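## Task

Place the AAA battery inside the chest's middle-row drawer on the left (left as seen when facing the drawer fronts). Every other object must remain on the table. Drawers have no stops and can slide fully out; dropping the battery in from just above the drawer rim is acceptable. Close all drawers at the end. The chest may move a few centimetres or rotate a little but must stay upright. Nothing may count as done if it only stays in place because the robot is holding it.

## Robot and tools

Robot: two six-joint arms, left_arm and right_arm, each with a parallel gripper and a fisheye wrist camera (cam_left_wrist, cam_right_wrist, each 616x616). The names are just labels, not image sides. The simulation keeps running while the operator thinks and writes.

Scene frame: origin on the table top midway between the arms, +z up, +x outward over the table, left_arm on the +y side. Result lines report each gripper's end_effector_position (metres) and end_effector_quat_wxyz, plus linear (m/s) and angular (rad/s) velocities, all in this frame. Reported hand positions can be slightly wrong, more so at long reach. The gripper's own axes: fingers point along +z, and they open and close along y. The reported point sits between the pads when closed; closed fingertips extend about 33 mm past it, open ones about 9 mm, and closing pushes the tips roughly 24 mm further from the arm, so keep that clearance above surfaces.

The row: every motion command uses one flat list of 18 numbers, each in [-1, 1], covering both arms even if only one moves. Order: left dx, dy, dz, rx, ry, rz, left gripper position, force_limit, speed; then the same nine for the right arm. The first six per arm are an offset, not a pose: a displacement in that gripper's own axes, counted from its pose in the most recent result that showed it (before any such result in a scene, and for later calls in the same reply, from where the arm is when the action begins). Scale: 1.0 equals 0.6 m for dx/dy/dz and 180 degrees for rotation; rx, ry, rz form one rotation vector. Zeros are not "stay": they pull the arm back to the reference pose. To keep an arm still, send the offset back to its wanted pose in the first call of a reply and zeros afterwards. To leave a gripper unchanged, repeat its last three numbers; a 0 there is an actual command.

Gripper numbers: position +1 = fully open (140 mm), about -0.8 = pads touching, -1 = close until blocked. force_limit -1/0/+1 ≈ 14/60/107 N squeeze (parts up to 40 mm). speed -1/0/+1 ≈ 30/140/250 mm/s. object_status: 0 moving, 1 blocked while opening, 2 blocked while closing (a grip), 3 reached target or pads met (thin items may still be held). Confirm a grip by status 2. A new force_limit during status 2 applies only with a changed position (e.g. -1 to -0.98). position_measured is in counts: 3 open, 230 closed, not linear.

Tools:
- execute_actions {"actions": [...], "pictures": bool}: list holds at most one item. Empty list = just look. {"rows": [[18 numbers], ...], "steps": n} runs up to 15 steps of 1/30 s (default 15); each row is one step, the last repeats; every row is measured from the same reference pose, not from the prior row. {"steps": n} alone waits up to 300 steps counted from the last result, including reply time.
- move {"target": [18 numbers], "speed": m/s}: straight-line path for each gripper toward its offset target (same reference rule), speed 0.002 to 0.5, default 0.25; rotation limited to twice that in rad/s. Lasts 0.5 to 10 s, both arms finish together; cut off at 10 s. Gripper numbers are sent at the start. Paths ignore obstacles and the other arm; grippers lag, can drift and overshoot speed near full extension. Its result adds a "move:" line: ending (done, off_target, moving, held, fault) and limits (paced = pose clipped; held = a check blocked steps, after which the arm may jump fast), plus each gripper's distance from target.
- wait {"seconds": 0 to 10}: lets time pass without new commands.
- zoom_image {"camera": name, "region": [x0, y0, x1, y1]}: enlarged view of the latest image, pixels from top-left, max 504x504.
- finished_scene {"scene": number}: ends the current scene irreversibly and grades it; the next task arrives in its result. Replying without a tool call ends everything.

Control details: each step the commanded pose is clipped to within 70 mm and 16 degrees of the measured one; position wins over orientation when both can't be met. After an action, an arm only continues to its last clipped pose, so check results and send the remainder. "Hand target" shows where each arm is being driven. "pose unreachable" and HELD mark steps the clearance check altered or blocked. Elbows stop just short of straight. Joint limits: elbow ±2.792 rad, others ±6.283.

Cameras: calibration lines give fisheye K, D, and T_world_to_cam (scene frame to camera); these may be slightly off.

Avoid: pressing past contact with stiff arms (torque or 144 N force faults freeze an arm 10 s; load limits waist/shoulder 306, elbow 144, wrist joints 40.5 N m, held weight included), fast impacts, arms colliding, knocking or dropping things off the table, tipping the chest, and long holds that overheat motors (MOTOR HOT warns; OVER-TEMPERATURE brakes the arm). Held parts may be tugged briefly. Shut every drawer and release the battery before ending.

Each tool is called in YAML: its name, and indented under it one key for each argument.

## Session

execute_actions:
  actions: []

Scene clock: 0.00 s of 7200.00 s.
left_arm: end_effector_position=(+0.8827, +0.8745, +0.2040) position_measured=3 object_status=3 end_effector_quat_wxyz=(-0.011, +0.993, -0.111, +0.034) end_effector_velocity=(-0.001, +0.001, -0.000) end_effector_angular_velocity=(-0.000, +0.001, +0.001) | right_arm: end_effector_position=(+0.0263, +0.3004, +0.3591) position_measured=3 object_status=3 end_effector_quat_wxyz=(+0.458, +0.233, +0.802, -0.306) end_effector_velocity=(+0.000, +0.000, -0.001) end_effector_angular_velocity=(-0.000, +0.000, +0.000)
Joint positions: left_arm=[ 0.442  0.751  0.946 -0.008  1.374  2.101] | right_arm=[ 1.723  0.83   0.886 -0.782  2.356  0.404]
Joint velocities: left_arm=[ 0.001 -0.     0.001 -0.     0.    -0.   ] | right_arm=[-0.     0.001 -0.     0.    -0.    -0.   ]
Hand target (left_arm): +0.883, +0.875, +0.204; -0.011, +0.993, -0.111, +0.034
Hand target (right_arm): +0.026, +0.300, +0.359; +0.458, +0.233, +0.802, -0.306
camera_calibration (this result's frames):
cam_left_wrist: T_world_to_cam=[[-0.304046, -0.950478, -0.0644065, 1.11686], [-0.904302, 0.266687, 0.333341, 0.50545], [-0.299657, 0.159594, -0.940604, 0.507273], [0, 0, 0, 1]] pos_world=[0.948663, 0.845796, 0.380589]
cam_right_wrist: T_world_to_cam=[[0.542518, 0.705812, -0.455526, -0.0594364], [0.320282, 0.327512, 0.888907, -0.427396], [0.776591, -0.628144, -0.0483779, 0.376208], [0, 0, 0, 1]] pos_world=[-0.123028, 0.418241, 0.37104]

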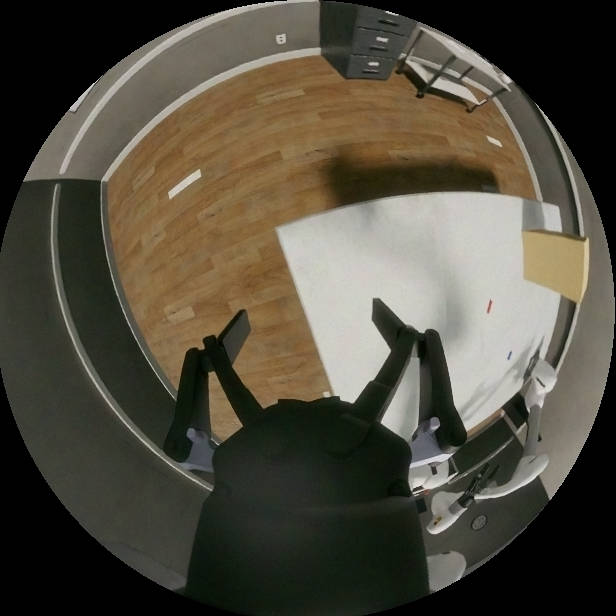

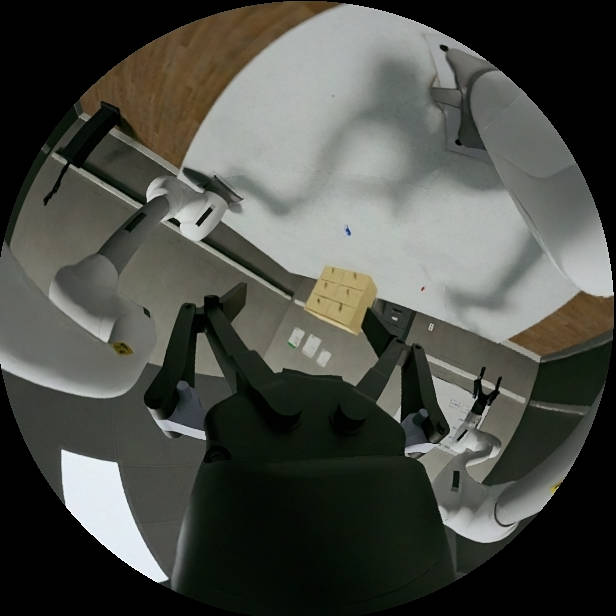

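move:
  target: [0,0,0,0,0,0,1,0,0, -0.062,0.117,0.935,0.109,0.35,0.863,1,0,0]
  speed: 0.4

zoom_image:
  camera: "cam_right_wrist"
  region: [60, 60, 460, 400]

Scene clock: 12.60 s of 7200.00 s.
left_arm: end_effector_position=(+0.8827, +0.8745, +0.2040) position_measured=3 object_status=3 end_effector_quat_wxyz=(-0.011, +0.993, -0.111, +0.034) end_effector_velocity=(-0.000, -0.001, -0.001) end_effector_angular_velocity=(-0.000, +0.001, -0.000) | right_arm: end_effector_position=(+0.4215, -0.0484, +0.1516) position_measured=3 object_status=3 end_effector_quat_wxyz=(+0.000, +0.923, -0.000, +0.384) end_effector_velocity=(-0.000, -0.000, -0.001) end_effector_angular_velocity=(-0.001, -0.000, -0.000)
Joint positions: left_arm=[ 0.442  0.751  0.946 -0.008  1.374  2.101] | right_arm=[ 1.082  0.084  2.244 -1.154  0.741  3.497]
Joint velocities: left_arm=[-0.     0.     0.001 -0.     0.    -0.   ] | right_arm=[ 0.     0.001  0.001 -0.001  0.001  0.001]
Hand target (left_arm): +0.883, +0.875, +0.204; -0.011, +0.993, -0.111, +0.034
Hand target (right_arm): +0.421, -0.048, +0.152; +0.000, +0.923, -0.000, +0.384
Off the commanded pose (left_arm): 0.000 m, 0 deg.
Off the commanded pose (right_arm): 0.001 m, 0 deg.
After step 90, 5.43 s passed at rest.
move: done
camera_calibration (this result's frames):
cam_left_wrist: T_world_to_cam=[[-0.304046, -0.950478, -0.0644064, 1.11686], [-0.904302, 0.266687, 0.333341, 0.505449], [-0.299657, 0.159594, -0.940604, 0.507273], [0, 0, 0, 1]] pos_world=[0.948663, 0.845796, 0.380589]
cam_right_wrist: T_world_to_cam=[[0.149423, -0.977798, 0.146915, -0.129259], [-0.912208, -0.193652, -0.361077, 0.428529], [0.38151, -0.0800635, -0.920891, 0.165444], [0, 0, 0, 1]] pos_world=[0.347103, -0.0301582, 0.326078]

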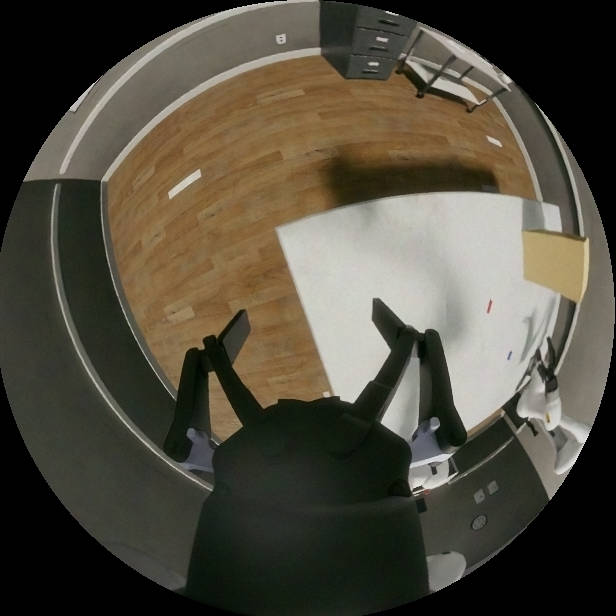

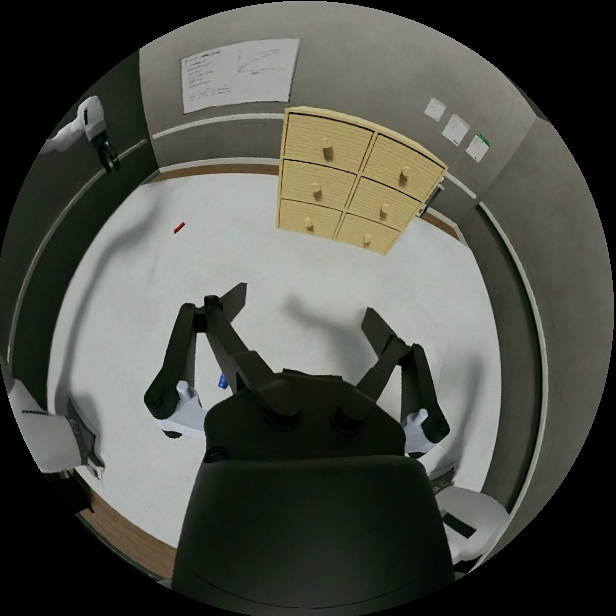

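Region (60, 60, 460, 400) of cam_right_wrist's 616x616 image, scaled by 1.260, with more detail than that image has; it fills the top 428 rows of this view, and the rest is white.

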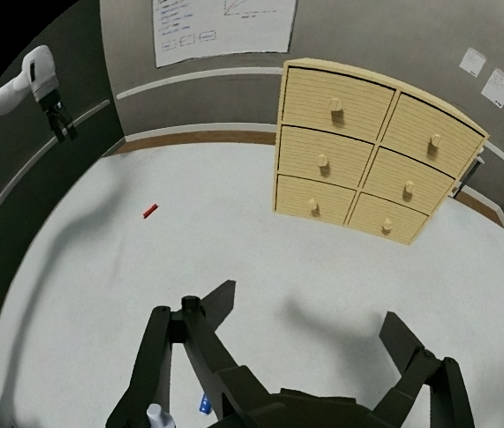

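zoom_image:
  camera: "cam_right_wrist"
  region: [150, 200, 210, 260]

zoom_image:
  camera: "cam_right_wrist"
  region: [195, 350, 255, 410]

zoom_image:
  camera: "cam_left_wrist"
  region: [460, 280, 550, 370]

Region (150, 200, 210, 260) of cam_right_wrist's 616x616 image, scaled by 8.400, with more detail than that image has.

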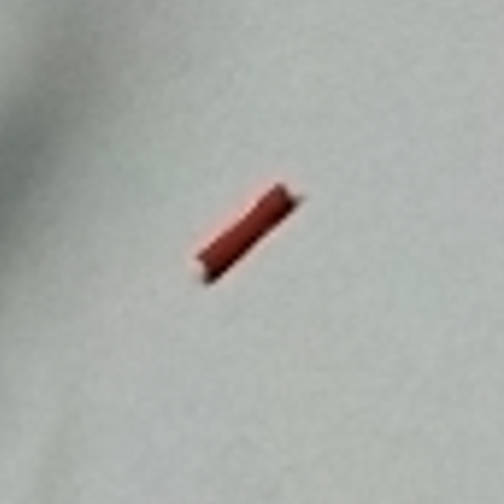

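Region (195, 350, 255, 410) of cam_right_wrist's 616x616 image, scaled by 8.400, with more detail than that image has.

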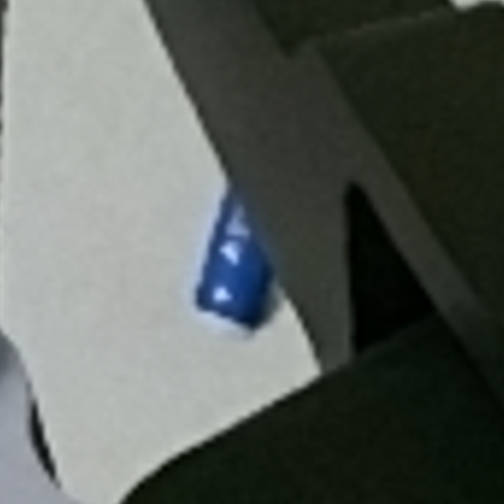

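Region (460, 280, 550, 370) of cam_left_wrist's 616x616 image, scaled by 5.600, with more detail than that image has.

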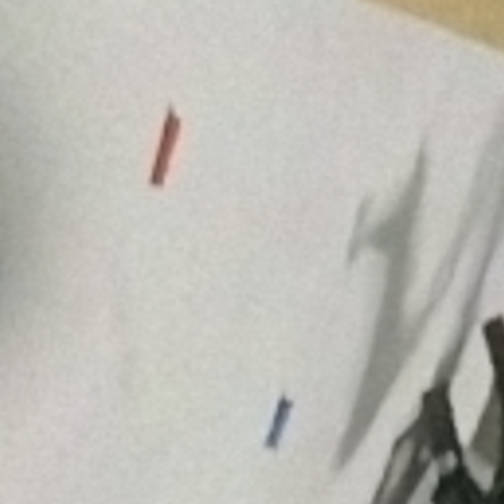

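move:
  target: [0,0,0,0,0,0,1,0,0, 0.212,-0.025,0.208,0,0,0,-0.45,0,0]
  speed: 0.4

move:
  target: [0,0,0,0,0,0,1,0,0, 0.075,0,0.075,0,0,0,-0.45,0,0]
  speed: 0.1

zoom_image:
  camera: "cam_right_wrist"
  region: [220, 200, 400, 380]

Scene clock: 21.77 s of 7200.00 s.
left_arm: end_effector_position=(+0.8827, +0.8745, +0.2040) position_measured=3 object_status=3 end_effector_quat_wxyz=(-0.011, +0.993, -0.111, +0.034) end_effector_velocity=(-0.000, +0.001, +0.000) end_effector_angular_velocity=(+0.000, -0.000, +0.001) | right_arm: end_effector_position=(+0.5998, -0.0339, +0.1535) position_measured=186 object_status=0 end_effector_quat_wxyz=(+0.001, +0.923, -0.000, +0.384) end_effector_velocity=(+0.000, -0.000, -0.001) end_effector_angular_velocity=(-0.001, +0.001, -0.000)
Joint positions: left_arm=[ 0.442  0.751  0.946 -0.008  1.374  2.101] | right_arm=[ 0.822  0.24   2.046 -1.183  0.579  3.311]
Joint velocities: left_arm=[ 0.001  0.    -0.001  0.     0.     0.   ] | right_arm=[-0.     0.002 -0.    -0.     0.     0.   ]
Hand target (left_arm): +0.883, +0.875, +0.204; -0.011, +0.993, -0.111, +0.034
Hand target (right_arm): +0.600, -0.034, +0.153; +0.001, +0.923, -0.000, +0.384
Off the commanded pose (left_arm): 0.000 m, 0 deg.
Off the commanded pose (right_arm): 0.000 m, 0 deg.
After step 90, 5.13 s passed at rest.
move: done
camera_calibration (this result's frames):
cam_left_wrist: T_world_to_cam=[[-0.304046, -0.950478, -0.0644065, 1.11686], [-0.904302, 0.266687, 0.333341, 0.50545], [-0.299657, 0.159594, -0.940604, 0.507273], [0, 0, 0, 1]] pos_world=[0.948663, 0.845796, 0.380589]
cam_right_wrist: T_world_to_cam=[[0.149343, -0.977711, 0.147576, -0.142094], [-0.912122, -0.193843, -0.361191, 0.594624], [0.381747, -0.0806663, -0.92074, 0.100115], [0, 0, 0, 1]] pos_world=[0.525372, -0.0155872, 0.327922]

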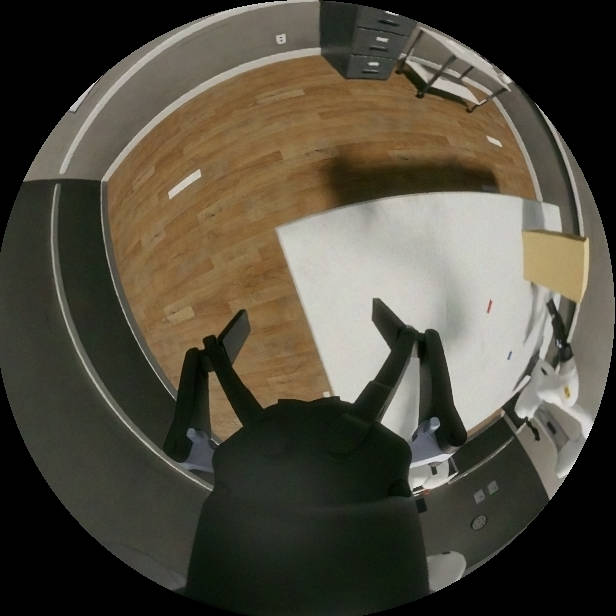

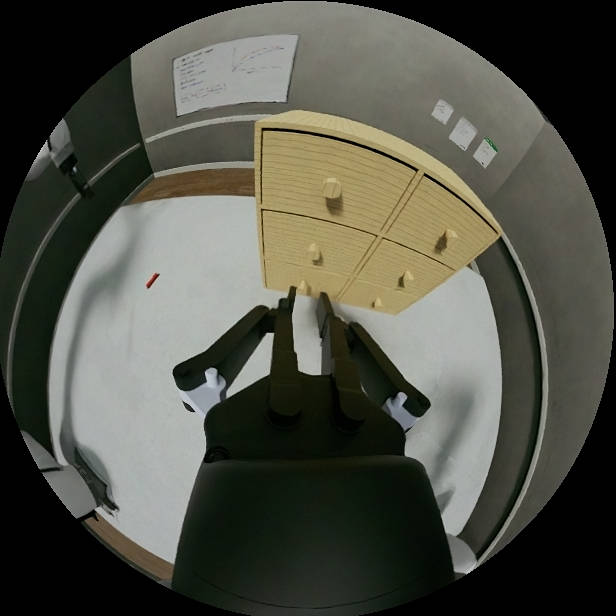

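Scene clock: 22.70 s of 7200.00 s.
left_arm: end_effector_position=(+0.8827, +0.8745, +0.2040) position_measured=3 object_status=3 end_effector_quat_wxyz=(-0.011, +0.993, -0.111, +0.034) end_effector_velocity=(+0.000, -0.001, -0.000) end_effector_angular_velocity=(-0.000, +0.000, -0.001) | right_arm: end_effector_position=(+0.6634, -0.0341, +0.1535) position_measured=186 object_status=3 end_effector_quat_wxyz=(+0.001, +0.923, -0.000, +0.384) end_effector_velocity=(-0.000, -0.000, -0.001) end_effector_angular_velocity=(-0.001, +0.001, +0.000)
Joint positions: left_arm=[ 0.442  0.751  0.946 -0.008  1.374  2.101] | right_arm=[ 0.748  0.299  1.965 -1.162  0.536  3.229]
Joint velocities: left_arm=[-0.001 -0.     0.001 -0.    -0.     0.   ] | right_arm=[ 0.     0.001  0.001 -0.     0.    -0.   ]
Hand target (left_arm): +0.883, +0.875, +0.204; -0.011, +0.993, -0.111, +0.034
Hand target (right_arm): +0.664, -0.034, +0.154; +0.001, +0.923, -0.000, +0.384
Off the commanded pose (left_arm): 0.000 m, 0 deg.
Off the commanded pose (right_arm): 0.000 m, 0 deg.
move: done
camera_calibration (this result's frames):
cam_left_wrist: T_world_to_cam=[[-0.304046, -0.950478, -0.0644064, 1.11686], [-0.904302, 0.266687, 0.333341, 0.505449], [-0.299657, 0.159594, -0.940604, 0.507273], [0, 0, 0, 1]] pos_world=[0.948663, 0.845796, 0.380589]
cam_right_wrist: T_world_to_cam=[[0.149341, -0.977678, 0.147797, -0.151821], [-0.912123, -0.193922, -0.361144, 0.65259], [0.381744, -0.0808757, -0.920723, 0.0758599], [0, 0, 0, 1]] pos_world=[0.588957, -0.0157452, 0.327964]

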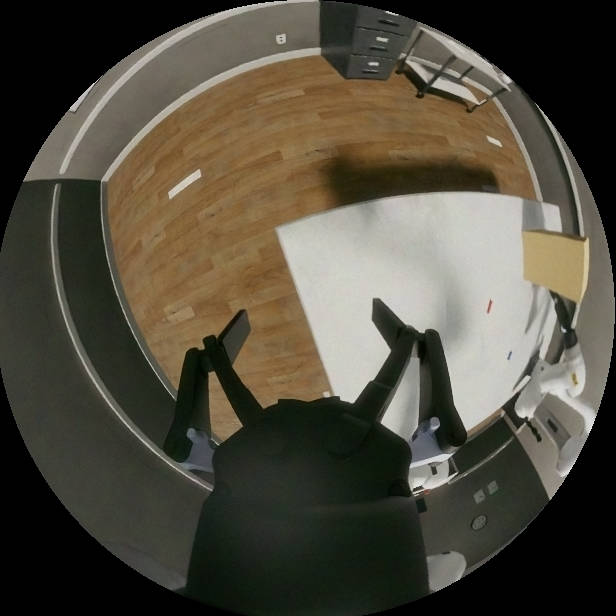

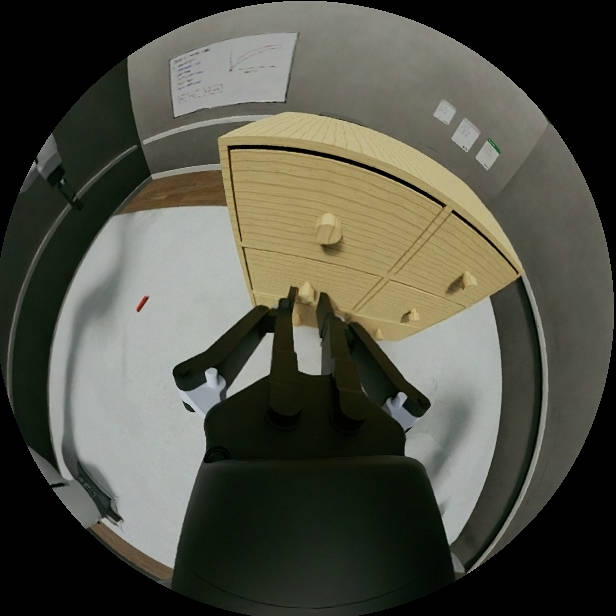

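Region (220, 200, 400, 380) of cam_right_wrist's 616x616 image, scaled by 2.800, with more detail than that image has.

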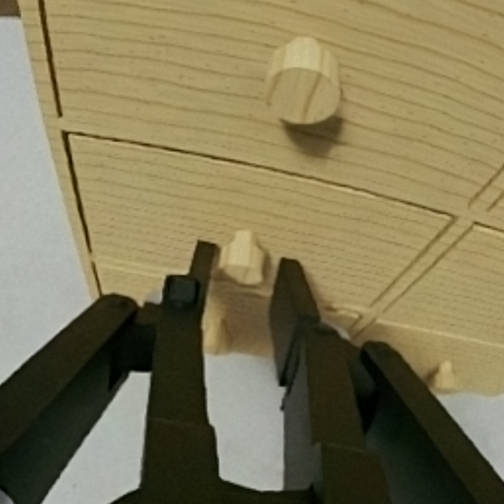

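move:
  target: [0,0,0,0,0,0,1,0,0, 0.007,-0.003,0.007,0,0,0,-0.45,0,0]
  speed: 0.05

move:
  target: [0,0,0,0,0,0,1,0,0, 0,0,0,0,0,0,-1,0,0]

move:
  target: [0,0,0,0,0,0,1,0,0, -0.1,0,-0.1,0,0,0,-1,0,0]
  speed: 0.06

Scene clock: 26.10 s of 7200.00 s.
left_arm: end_effector_position=(+0.8827, +0.8745, +0.2040) position_measured=3 object_status=3 end_effector_quat_wxyz=(-0.011, +0.993, -0.111, +0.034) end_effector_velocity=(-0.000, -0.001, -0.000) end_effector_angular_velocity=(-0.000, +0.001, -0.001) | right_arm: end_effector_position=(+0.6694, -0.0323, +0.1535) position_measured=186 object_status=3 end_effector_quat_wxyz=(+0.001, +0.923, -0.000, +0.384) end_effector_velocity=(-0.000, +0.000, +0.000) end_effector_angular_velocity=(-0.000, -0.000, +0.000)
Joint positions: left_arm=[ 0.442  0.751  0.946 -0.008  1.374  2.101] | right_arm=[ 0.743  0.306  1.954 -1.157  0.535  3.221]
Joint velocities: left_arm=[-0.001  0.     0.     0.     0.    -0.   ] | right_arm=[ 0.001 -0.     0.     0.     0.    -0.   ]
Hand target (left_arm): +0.883, +0.875, +0.204; -0.011, +0.993, -0.111, +0.034
Hand target (right_arm): +0.669, -0.032, +0.154; +0.001, +0.923, -0.000, +0.384
Off the commanded pose (left_arm): 0.000 m, 0 deg.
Off the commanded pose (right_arm): 0.000 m, 0 deg.
move: done
camera_calibration (this result's frames):
cam_left_wrist: T_world_to_cam=[[-0.304046, -0.950478, -0.0644064, 1.11686], [-0.904302, 0.266687, 0.333341, 0.505449], [-0.299657, 0.159594, -0.940604, 0.507273], [0, 0, 0, 1]] pos_world=[0.948663, 0.845796, 0.380589]
cam_right_wrist: T_world_to_cam=[[0.149338, -0.977675, 0.147813, -0.150967], [-0.912125, -0.193925, -0.361138, 0.65835], [0.381741, -0.0808924, -0.920723, 0.0737416], [0, 0, 0, 1]] pos_world=[0.594892, -0.0139611, 0.327966]

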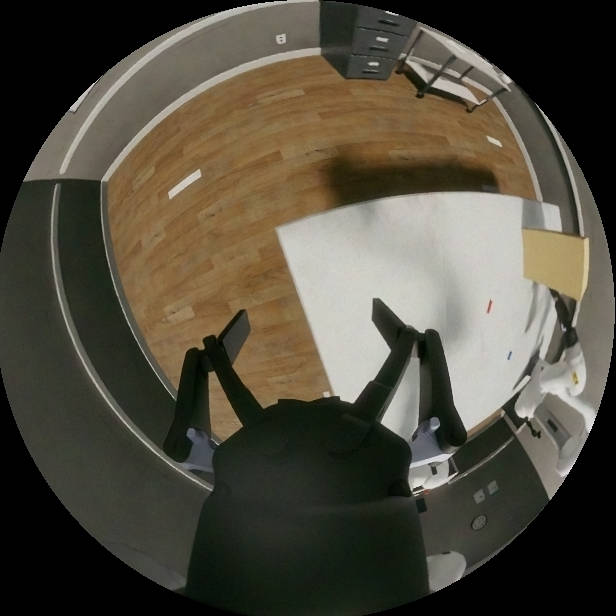

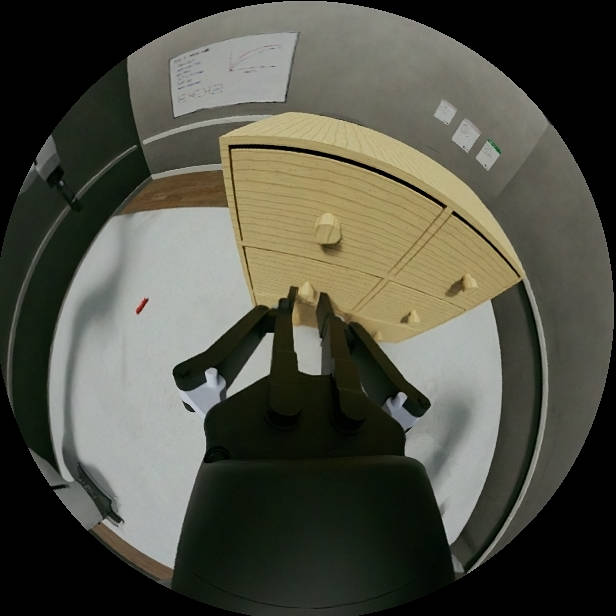

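Scene clock: 26.60 s of 7200.00 s.
left_arm: end_effector_position=(+0.8827, +0.8745, +0.2040) position_measured=3 object_status=3 end_effector_quat_wxyz=(-0.011, +0.993, -0.111, +0.034) end_effector_velocity=(+0.000, -0.001, -0.000) end_effector_angular_velocity=(+0.000, -0.000, -0.001) | right_arm: end_effector_position=(+0.6694, -0.0323, +0.1536) position_measured=212 object_status=2 end_effector_quat_wxyz=(+0.001, +0.923, -0.000, +0.384) end_effector_velocity=(+0.000, +0.000, +0.001) end_effector_angular_velocity=(+0.001, -0.001, +0.000)
Joint positions: left_arm=[ 0.442  0.751  0.946 -0.008  1.374  2.101] | right_arm=[ 0.743  0.306  1.954 -1.157  0.535  3.221]
Joint velocities: left_arm=[-0.001  0.     0.     0.    -0.     0.   ] | right_arm=[ 0.    -0.001 -0.001 -0.     0.     0.   ]
Hand target (left_arm): +0.883, +0.875, +0.204; -0.011, +0.993, -0.111, +0.034
Hand target (right_arm): +0.669, -0.032, +0.154; +0.001, +0.923, -0.000, +0.384
Off the commanded pose (left_arm): 0.000 m, 0 deg.
Off the commanded pose (right_arm): 0.000 m, 0 deg.
move: done
camera_calibration (this result's frames):
cam_left_wrist: T_world_to_cam=[[-0.304046, -0.950478, -0.0644066, 1.11686], [-0.904302, 0.266687, 0.333341, 0.505449], [-0.299656, 0.159594, -0.940604, 0.507273], [0, 0, 0, 1]] pos_world=[0.948663, 0.845796, 0.380589]
cam_right_wrist: T_world_to_cam=[[0.14926, -0.9777, 0.147728, -0.150912], [-0.912132, -0.193823, -0.361175, 0.65844], [0.381754, -0.0808385, -0.920722, 0.0737347], [0, 0, 0, 1]] pos_world=[0.594961, -0.0139658, 0.327995]

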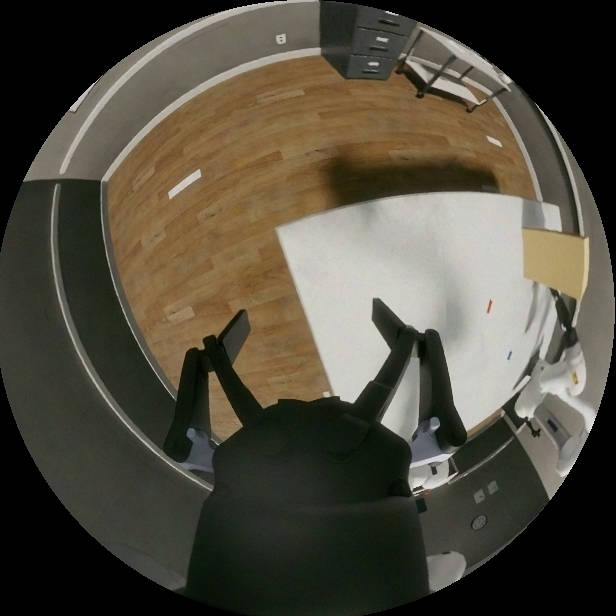

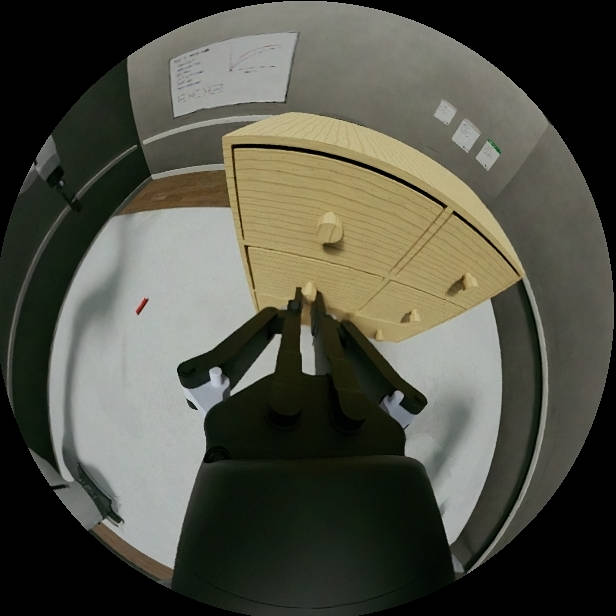

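Scene clock: 28.30 s of 7200.00 s.
left_arm: end_effector_position=(+0.8827, +0.8745, +0.2040) position_measured=3 object_status=3 end_effector_quat_wxyz=(-0.011, +0.993, -0.111, +0.034) end_effector_velocity=(-0.000, -0.000, -0.000) end_effector_angular_velocity=(-0.000, +0.001, -0.000) | right_arm: end_effector_position=(+0.5846, -0.0321, +0.1535) position_measured=212 object_status=2 end_effector_quat_wxyz=(+0.001, +0.923, -0.000, +0.384) end_effector_velocity=(-0.000, -0.000, -0.000) end_effector_angular_velocity=(-0.001, +0.000, -0.000)
Joint positions: left_arm=[ 0.442  0.751  0.946 -0.008  1.374  2.101] | right_arm=[ 0.843  0.228  2.062 -1.183  0.593  3.329]
Joint velocities: left_arm=[-0.     0.    -0.     0.     0.001  0.   ] | right_arm=[ 0.    -0.     0.001 -0.     0.001  0.   ]
Hand target (left_arm): +0.883, +0.875, +0.204; -0.011, +0.993, -0.111, +0.034
Hand target (right_arm): +0.585, -0.032, +0.153; +0.001, +0.923, -0.000, +0.384
Off the commanded pose (left_arm): 0.000 m, 0 deg.
Off the commanded pose (right_arm): 0.000 m, 0 deg.
move: done
camera_calibration (this result's frames):
cam_left_wrist: T_world_to_cam=[[-0.304046, -0.950478, -0.0644065, 1.11686], [-0.904302, 0.266687, 0.333341, 0.505449], [-0.299656, 0.159594, -0.940604, 0.507273], [0, 0, 0, 1]] pos_world=[0.948663, 0.845796, 0.380589]
cam_right_wrist: T_world_to_cam=[[0.149289, -0.977739, 0.147445, -0.137961], [-0.912142, -0.193742, -0.361193, 0.581076], [0.381718, -0.0805691, -0.92076, 0.106114], [0, 0, 0, 1]] pos_world=[0.510114, -0.0137617, 0.327928]

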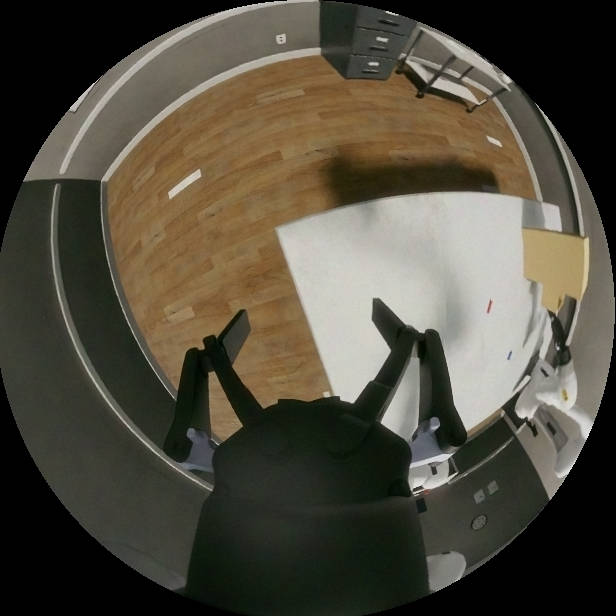

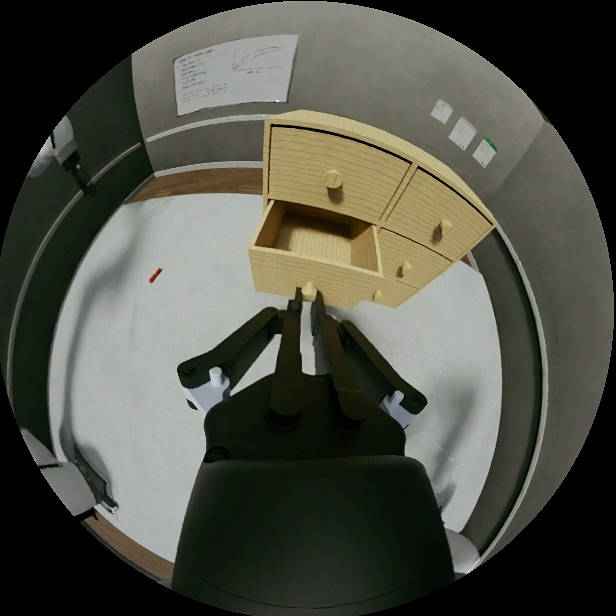

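move:
  target: [0,0,0,0,0,0,1,0,0, 0,0,0,0,0,0,-0.3,0,0]

move:
  target: [0,0,0,0,0,0,1,0,0, 0.047,0,-0.141,0,0,0,-0.3,0,0]

move:
  target: [0,0,0,0,0,0,1,0,0, -0.007,-0.6,0.26,-0.057,-0.246,0.136,-0.3,0,0]
  speed: 0.3

zoom_image:
  camera: "cam_right_wrist"
  region: [220, 230, 400, 410]

Scene clock: 35.37 s of 7200.00 s.
left_arm: end_effector_position=(+0.8827, +0.8745, +0.2040) position_measured=3 object_status=3 end_effector_quat_wxyz=(-0.011, +0.993, -0.111, +0.034) end_effector_velocity=(-0.000, +0.001, -0.000) end_effector_angular_velocity=(-0.000, +0.000, +0.001) | right_arm: end_effector_position=(+0.5846, -0.0321, +0.1535) position_measured=167 object_status=3 end_effector_quat_wxyz=(+0.001, +0.923, -0.000, +0.384) end_effector_velocity=(+0.001, +0.000, +0.001) end_effector_angular_velocity=(+0.000, -0.001, -0.001)
Joint positions: left_arm=[ 0.442  0.751  0.946 -0.008  1.374  2.101] | right_arm=[ 0.843  0.228  2.062 -1.183  0.593  3.329]
Joint velocities: left_arm=[ 0.001 -0.     0.    -0.    -0.    -0.   ] | right_arm=[-0.     0.    -0.001 -0.     0.001  0.   ]
Hand target (left_arm): +0.883, +0.875, +0.204; -0.011, +0.993, -0.111, +0.034
Hand target (right_arm): +0.585, -0.032, +0.153; +0.001, +0.923, -0.000, +0.384
Off the commanded pose (left_arm): 0.000 m, 0 deg.
Off the commanded pose (right_arm): 0.000 m, 0 deg.
After step 90, 3.37 s passed at rest.
move: done
camera_calibration (this result's frames):
cam_left_wrist: T_world_to_cam=[[-0.304046, -0.950478, -0.0644064, 1.11686], [-0.904302, 0.266687, 0.333341, 0.50545], [-0.299657, 0.159594, -0.940604, 0.507273], [0, 0, 0, 1]] pos_world=[0.948663, 0.845796, 0.380589]
cam_right_wrist: T_world_to_cam=[[0.149305, -0.977735, 0.147454, -0.137969], [-0.912141, -0.19376, -0.361187, 0.58105], [0.381716, -0.0805716, -0.920761, 0.106123], [0, 0, 0, 1]] pos_world=[0.51009, -0.0137623, 0.327926]

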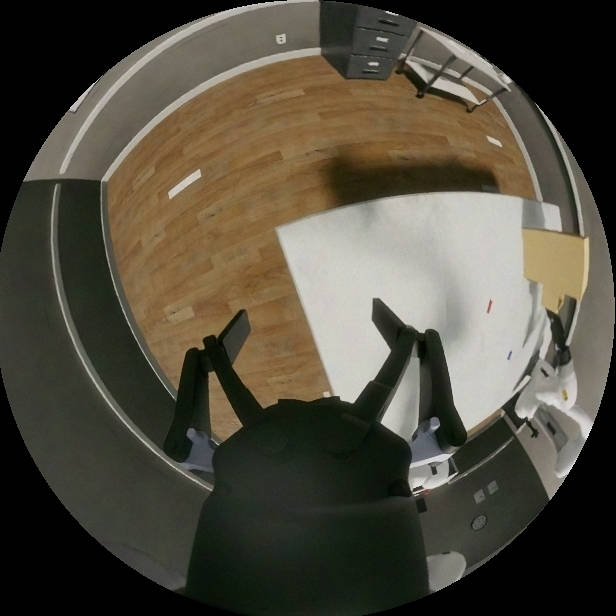

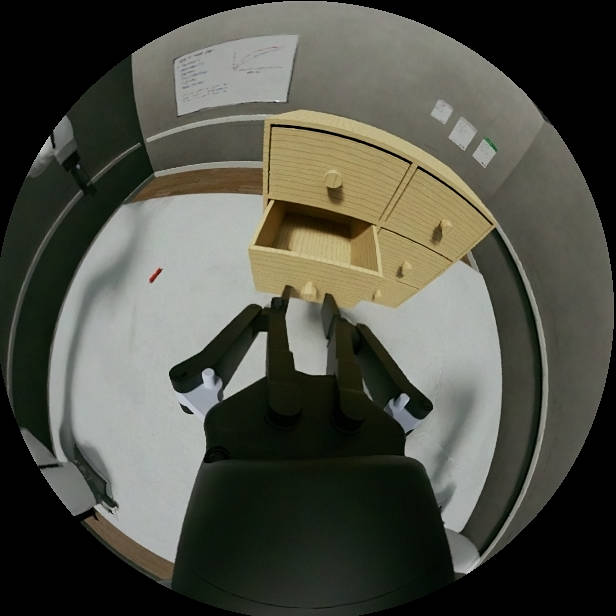

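Scene clock: 36.10 s of 7200.00 s.
left_arm: end_effector_position=(+0.8827, +0.8745, +0.2040) position_measured=3 object_status=3 end_effector_quat_wxyz=(-0.011, +0.993, -0.111, +0.034) end_effector_velocity=(-0.000, +0.001, -0.000) end_effector_angular_velocity=(+0.000, -0.001, +0.001) | right_arm: end_effector_position=(+0.5445, -0.0320, +0.2332) position_measured=167 object_status=3 end_effector_quat_wxyz=(+0.001, +0.923, -0.000, +0.384) end_effector_velocity=(+0.000, +0.000, +0.002) end_effector_angular_velocity=(+0.002, -0.001, -0.000)
Joint positions: left_arm=[ 0.442  0.751  0.946 -0.008  1.374  2.101] | right_arm=[ 0.898  0.105  2.035 -1.     0.702  3.141]
Joint velocities: left_arm=[ 0.001  0.     0.    -0.    -0.001  0.   ] | right_arm=[ 0.    -0.001 -0.001  0.001  0.    -0.001]
Hand target (left_arm): +0.883, +0.875, +0.204; -0.011, +0.993, -0.111, +0.034
Hand target (right_arm): +0.545, -0.032, +0.233; +0.001, +0.923, -0.000, +0.384
Off the commanded pose (left_arm): 0.000 m, 0 deg.
Off the commanded pose (right_arm): 0.000 m, 0 deg.
move: done
camera_calibration (this result's frames):
cam_left_wrist: T_world_to_cam=[[-0.304046, -0.950478, -0.0644065, 1.11686], [-0.904302, 0.266687, 0.333341, 0.50545], [-0.299656, 0.159594, -0.940604, 0.507273], [0, 0, 0, 1]] pos_world=[0.948663, 0.845796, 0.380589]
cam_right_wrist: T_world_to_cam=[[0.149128, -0.977761, 0.147461, -0.143644], [-0.9122, -0.193593, -0.361129, 0.573375], [0.381645, -0.0806596, -0.920783, 0.194875], [0, 0, 0, 1]] pos_world=[0.470081, -0.0137296, 0.407681]

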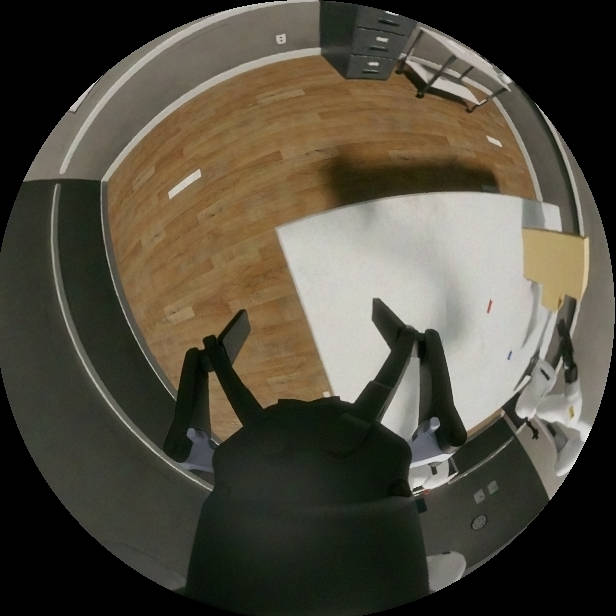

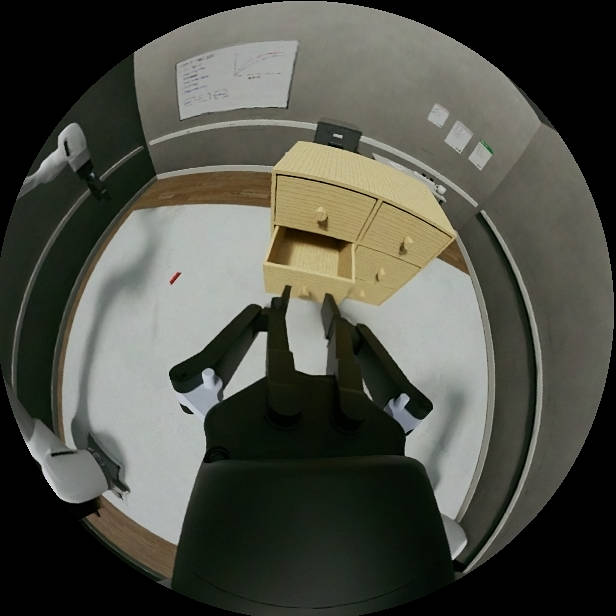

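Scene clock: 38.03 s of 7200.00 s.
left_arm: end_effector_position=(+0.8827, +0.8745, +0.2040) position_measured=3 object_status=3 end_effector_quat_wxyz=(-0.011, +0.993, -0.111, +0.034) end_effector_velocity=(+0.001, -0.001, -0.000) end_effector_angular_velocity=(+0.000, -0.001, -0.001) | right_arm: end_effector_position=(+0.6525, +0.3272, +0.1195) position_measured=167 object_status=3 end_effector_quat_wxyz=(+0.001, +0.974, -0.224, +0.001) end_effector_velocity=(+0.001, +0.000, -0.001) end_effector_angular_velocity=(-0.001, +0.001, -0.001)
Joint positions: left_arm=[ 0.442  0.751  0.946 -0.008  1.374  2.101] | right_arm=[ 0.868  0.886  0.85  -0.003  1.406  2.865]
Joint velocities: left_arm=[-0.001  0.    -0.     0.    -0.     0.   ] | right_arm=[-0.001  0.002 -0.002  0.001  0.001  0.   ]
Hand target (left_arm): +0.883, +0.875, +0.204; -0.011, +0.993, -0.111, +0.034
Hand target (right_arm): +0.653, +0.327, +0.119; +0.001, +0.974, -0.224, +0.001
Off the commanded pose (left_arm): 0.000 m, 0 deg.
Off the commanded pose (right_arm): 0.001 m, 0 deg.
move: done
camera_calibration (this result's frames):
cam_left_wrist: T_world_to_cam=[[-0.304046, -0.950478, -0.0644064, 1.11686], [-0.904302, 0.266687, 0.333341, 0.505449], [-0.299656, 0.159594, -0.940604, 0.507273], [0, 0, 0, 1]] pos_world=[0.948663, 0.845796, 0.380589]
cam_right_wrist: T_world_to_cam=[[-0.239174, -0.970976, -0.000855543, 0.477173], [-0.894106, 0.219895, 0.390155, 0.463449], [-0.378643, 0.09408, -0.920749, 0.51683], [0, 0, 0, 1]] pos_world=[0.724194, 0.31279, 0.295462]

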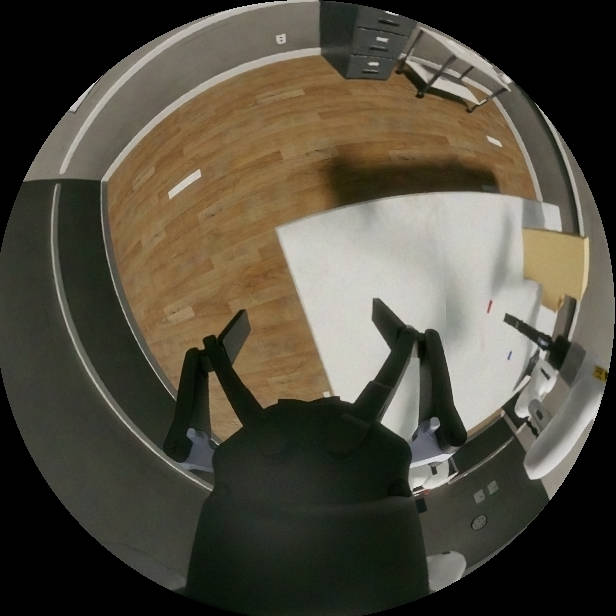

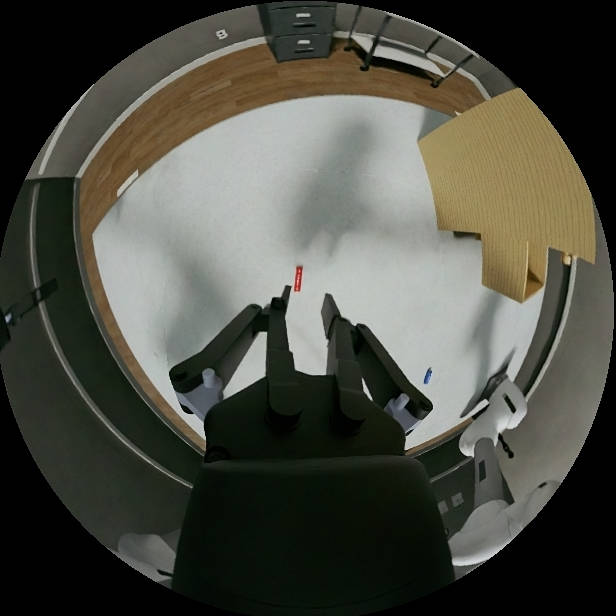

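Region (220, 230, 400, 410) of cam_right_wrist's 616x616 image, scaled by 2.800, with more detail than that image has.

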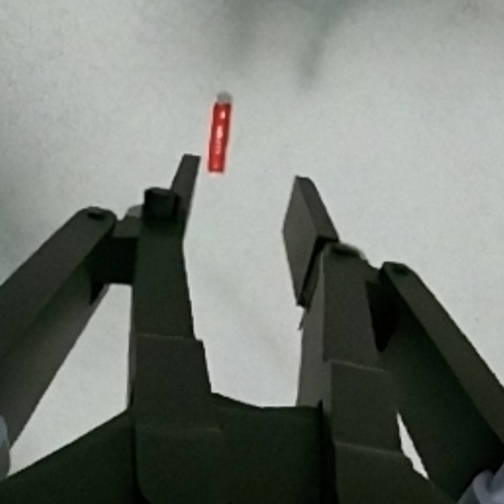

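move:
  target: [0,0,0,0,0,0,1,0,0, 0.0025,-0.0235,0.128,0,0,0,-0.5,-0.6,0]
  speed: 0.1

zoom_image:
  camera: "cam_right_wrist"
  region: [240, 240, 380, 380]

Scene clock: 43.30 s of 7200.00 s.
left_arm: end_effector_position=(+0.8827, +0.8745, +0.2040) position_measured=3 object_status=3 end_effector_quat_wxyz=(-0.011, +0.993, -0.111, +0.034) end_effector_velocity=(+0.001, -0.003, +0.000) end_effector_angular_velocity=(+0.000, -0.001, -0.003) | right_arm: end_effector_position=(+0.6599, +0.3391, +0.0425) position_measured=192 object_status=3 end_effector_quat_wxyz=(+0.001, +0.974, -0.224, +0.001) end_effector_velocity=(-0.000, -0.000, -0.001) end_effector_angular_velocity=(-0.001, +0.001, +0.000)
Joint positions: left_arm=[ 0.442  0.751  0.946 -0.008  1.374  2.101] | right_arm=[ 0.87   0.949  0.872 -0.002  1.322  2.867]
Joint velocities: left_arm=[-0.003  0.    -0.001 -0.    -0.    -0.   ] | right_arm=[ 0.     0.001  0.001 -0.    -0.     0.   ]
Hand target (left_arm): +0.883, +0.875, +0.204; -0.011, +0.993, -0.111, +0.034
Hand target (right_arm): +0.660, +0.339, +0.043; +0.001, +0.974, -0.224, +0.001
Off the commanded pose (left_arm): 0.000 m, 0 deg.
Off the commanded pose (right_arm): 0.000 m, 0 deg.
After step 90, 1.20 s passed at rest.
move: done
camera_calibration (this result's frames):
cam_left_wrist: T_world_to_cam=[[-0.304046, -0.950478, -0.0644064, 1.11686], [-0.904302, 0.266687, 0.333341, 0.505449], [-0.299657, 0.159594, -0.940604, 0.507273], [0, 0, 0, 1]] pos_world=[0.948663, 0.845796, 0.380589]
cam_right_wrist: T_world_to_cam=[[-0.239067, -0.971003, -0.000679096, 0.490319], [-0.894027, 0.219842, 0.390366, 0.497487], [-0.378897, 0.0939308, -0.92066, 0.447801], [0, 0, 0, 1]] pos_world=[0.731657, 0.32467, 0.218404]

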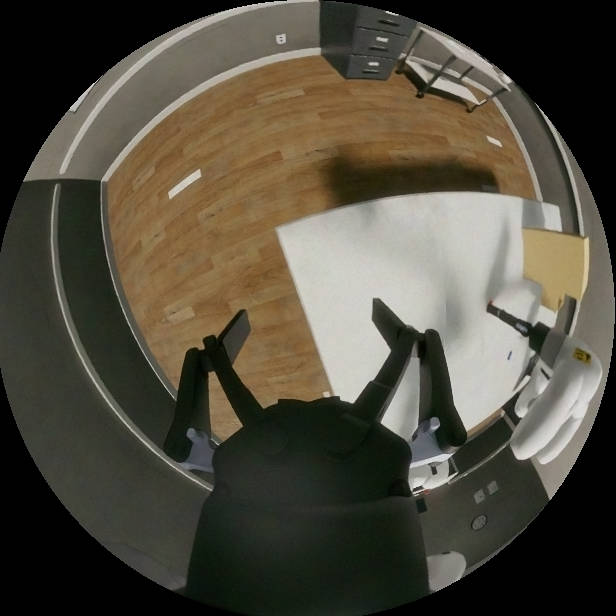

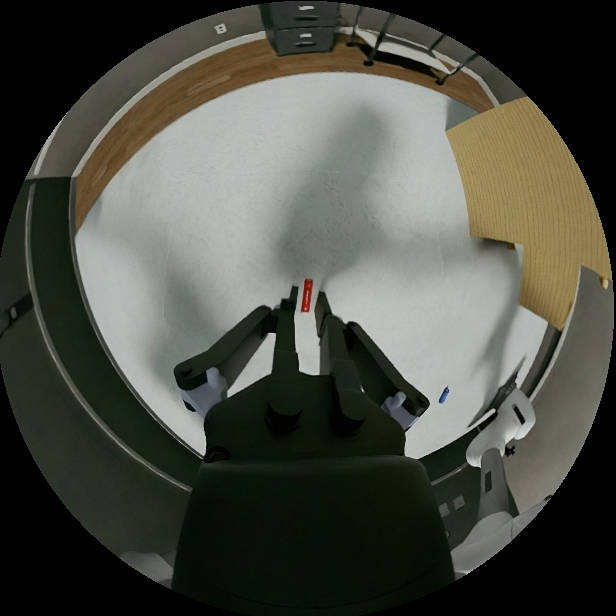

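Region (240, 240, 380, 380) of cam_right_wrist's 616x616 image, scaled by 3.600, with more detail than that image has.

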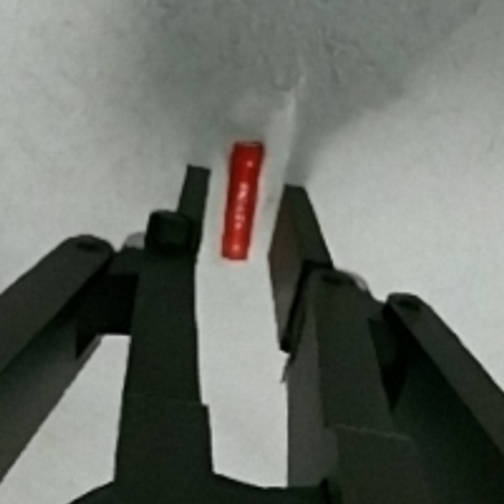

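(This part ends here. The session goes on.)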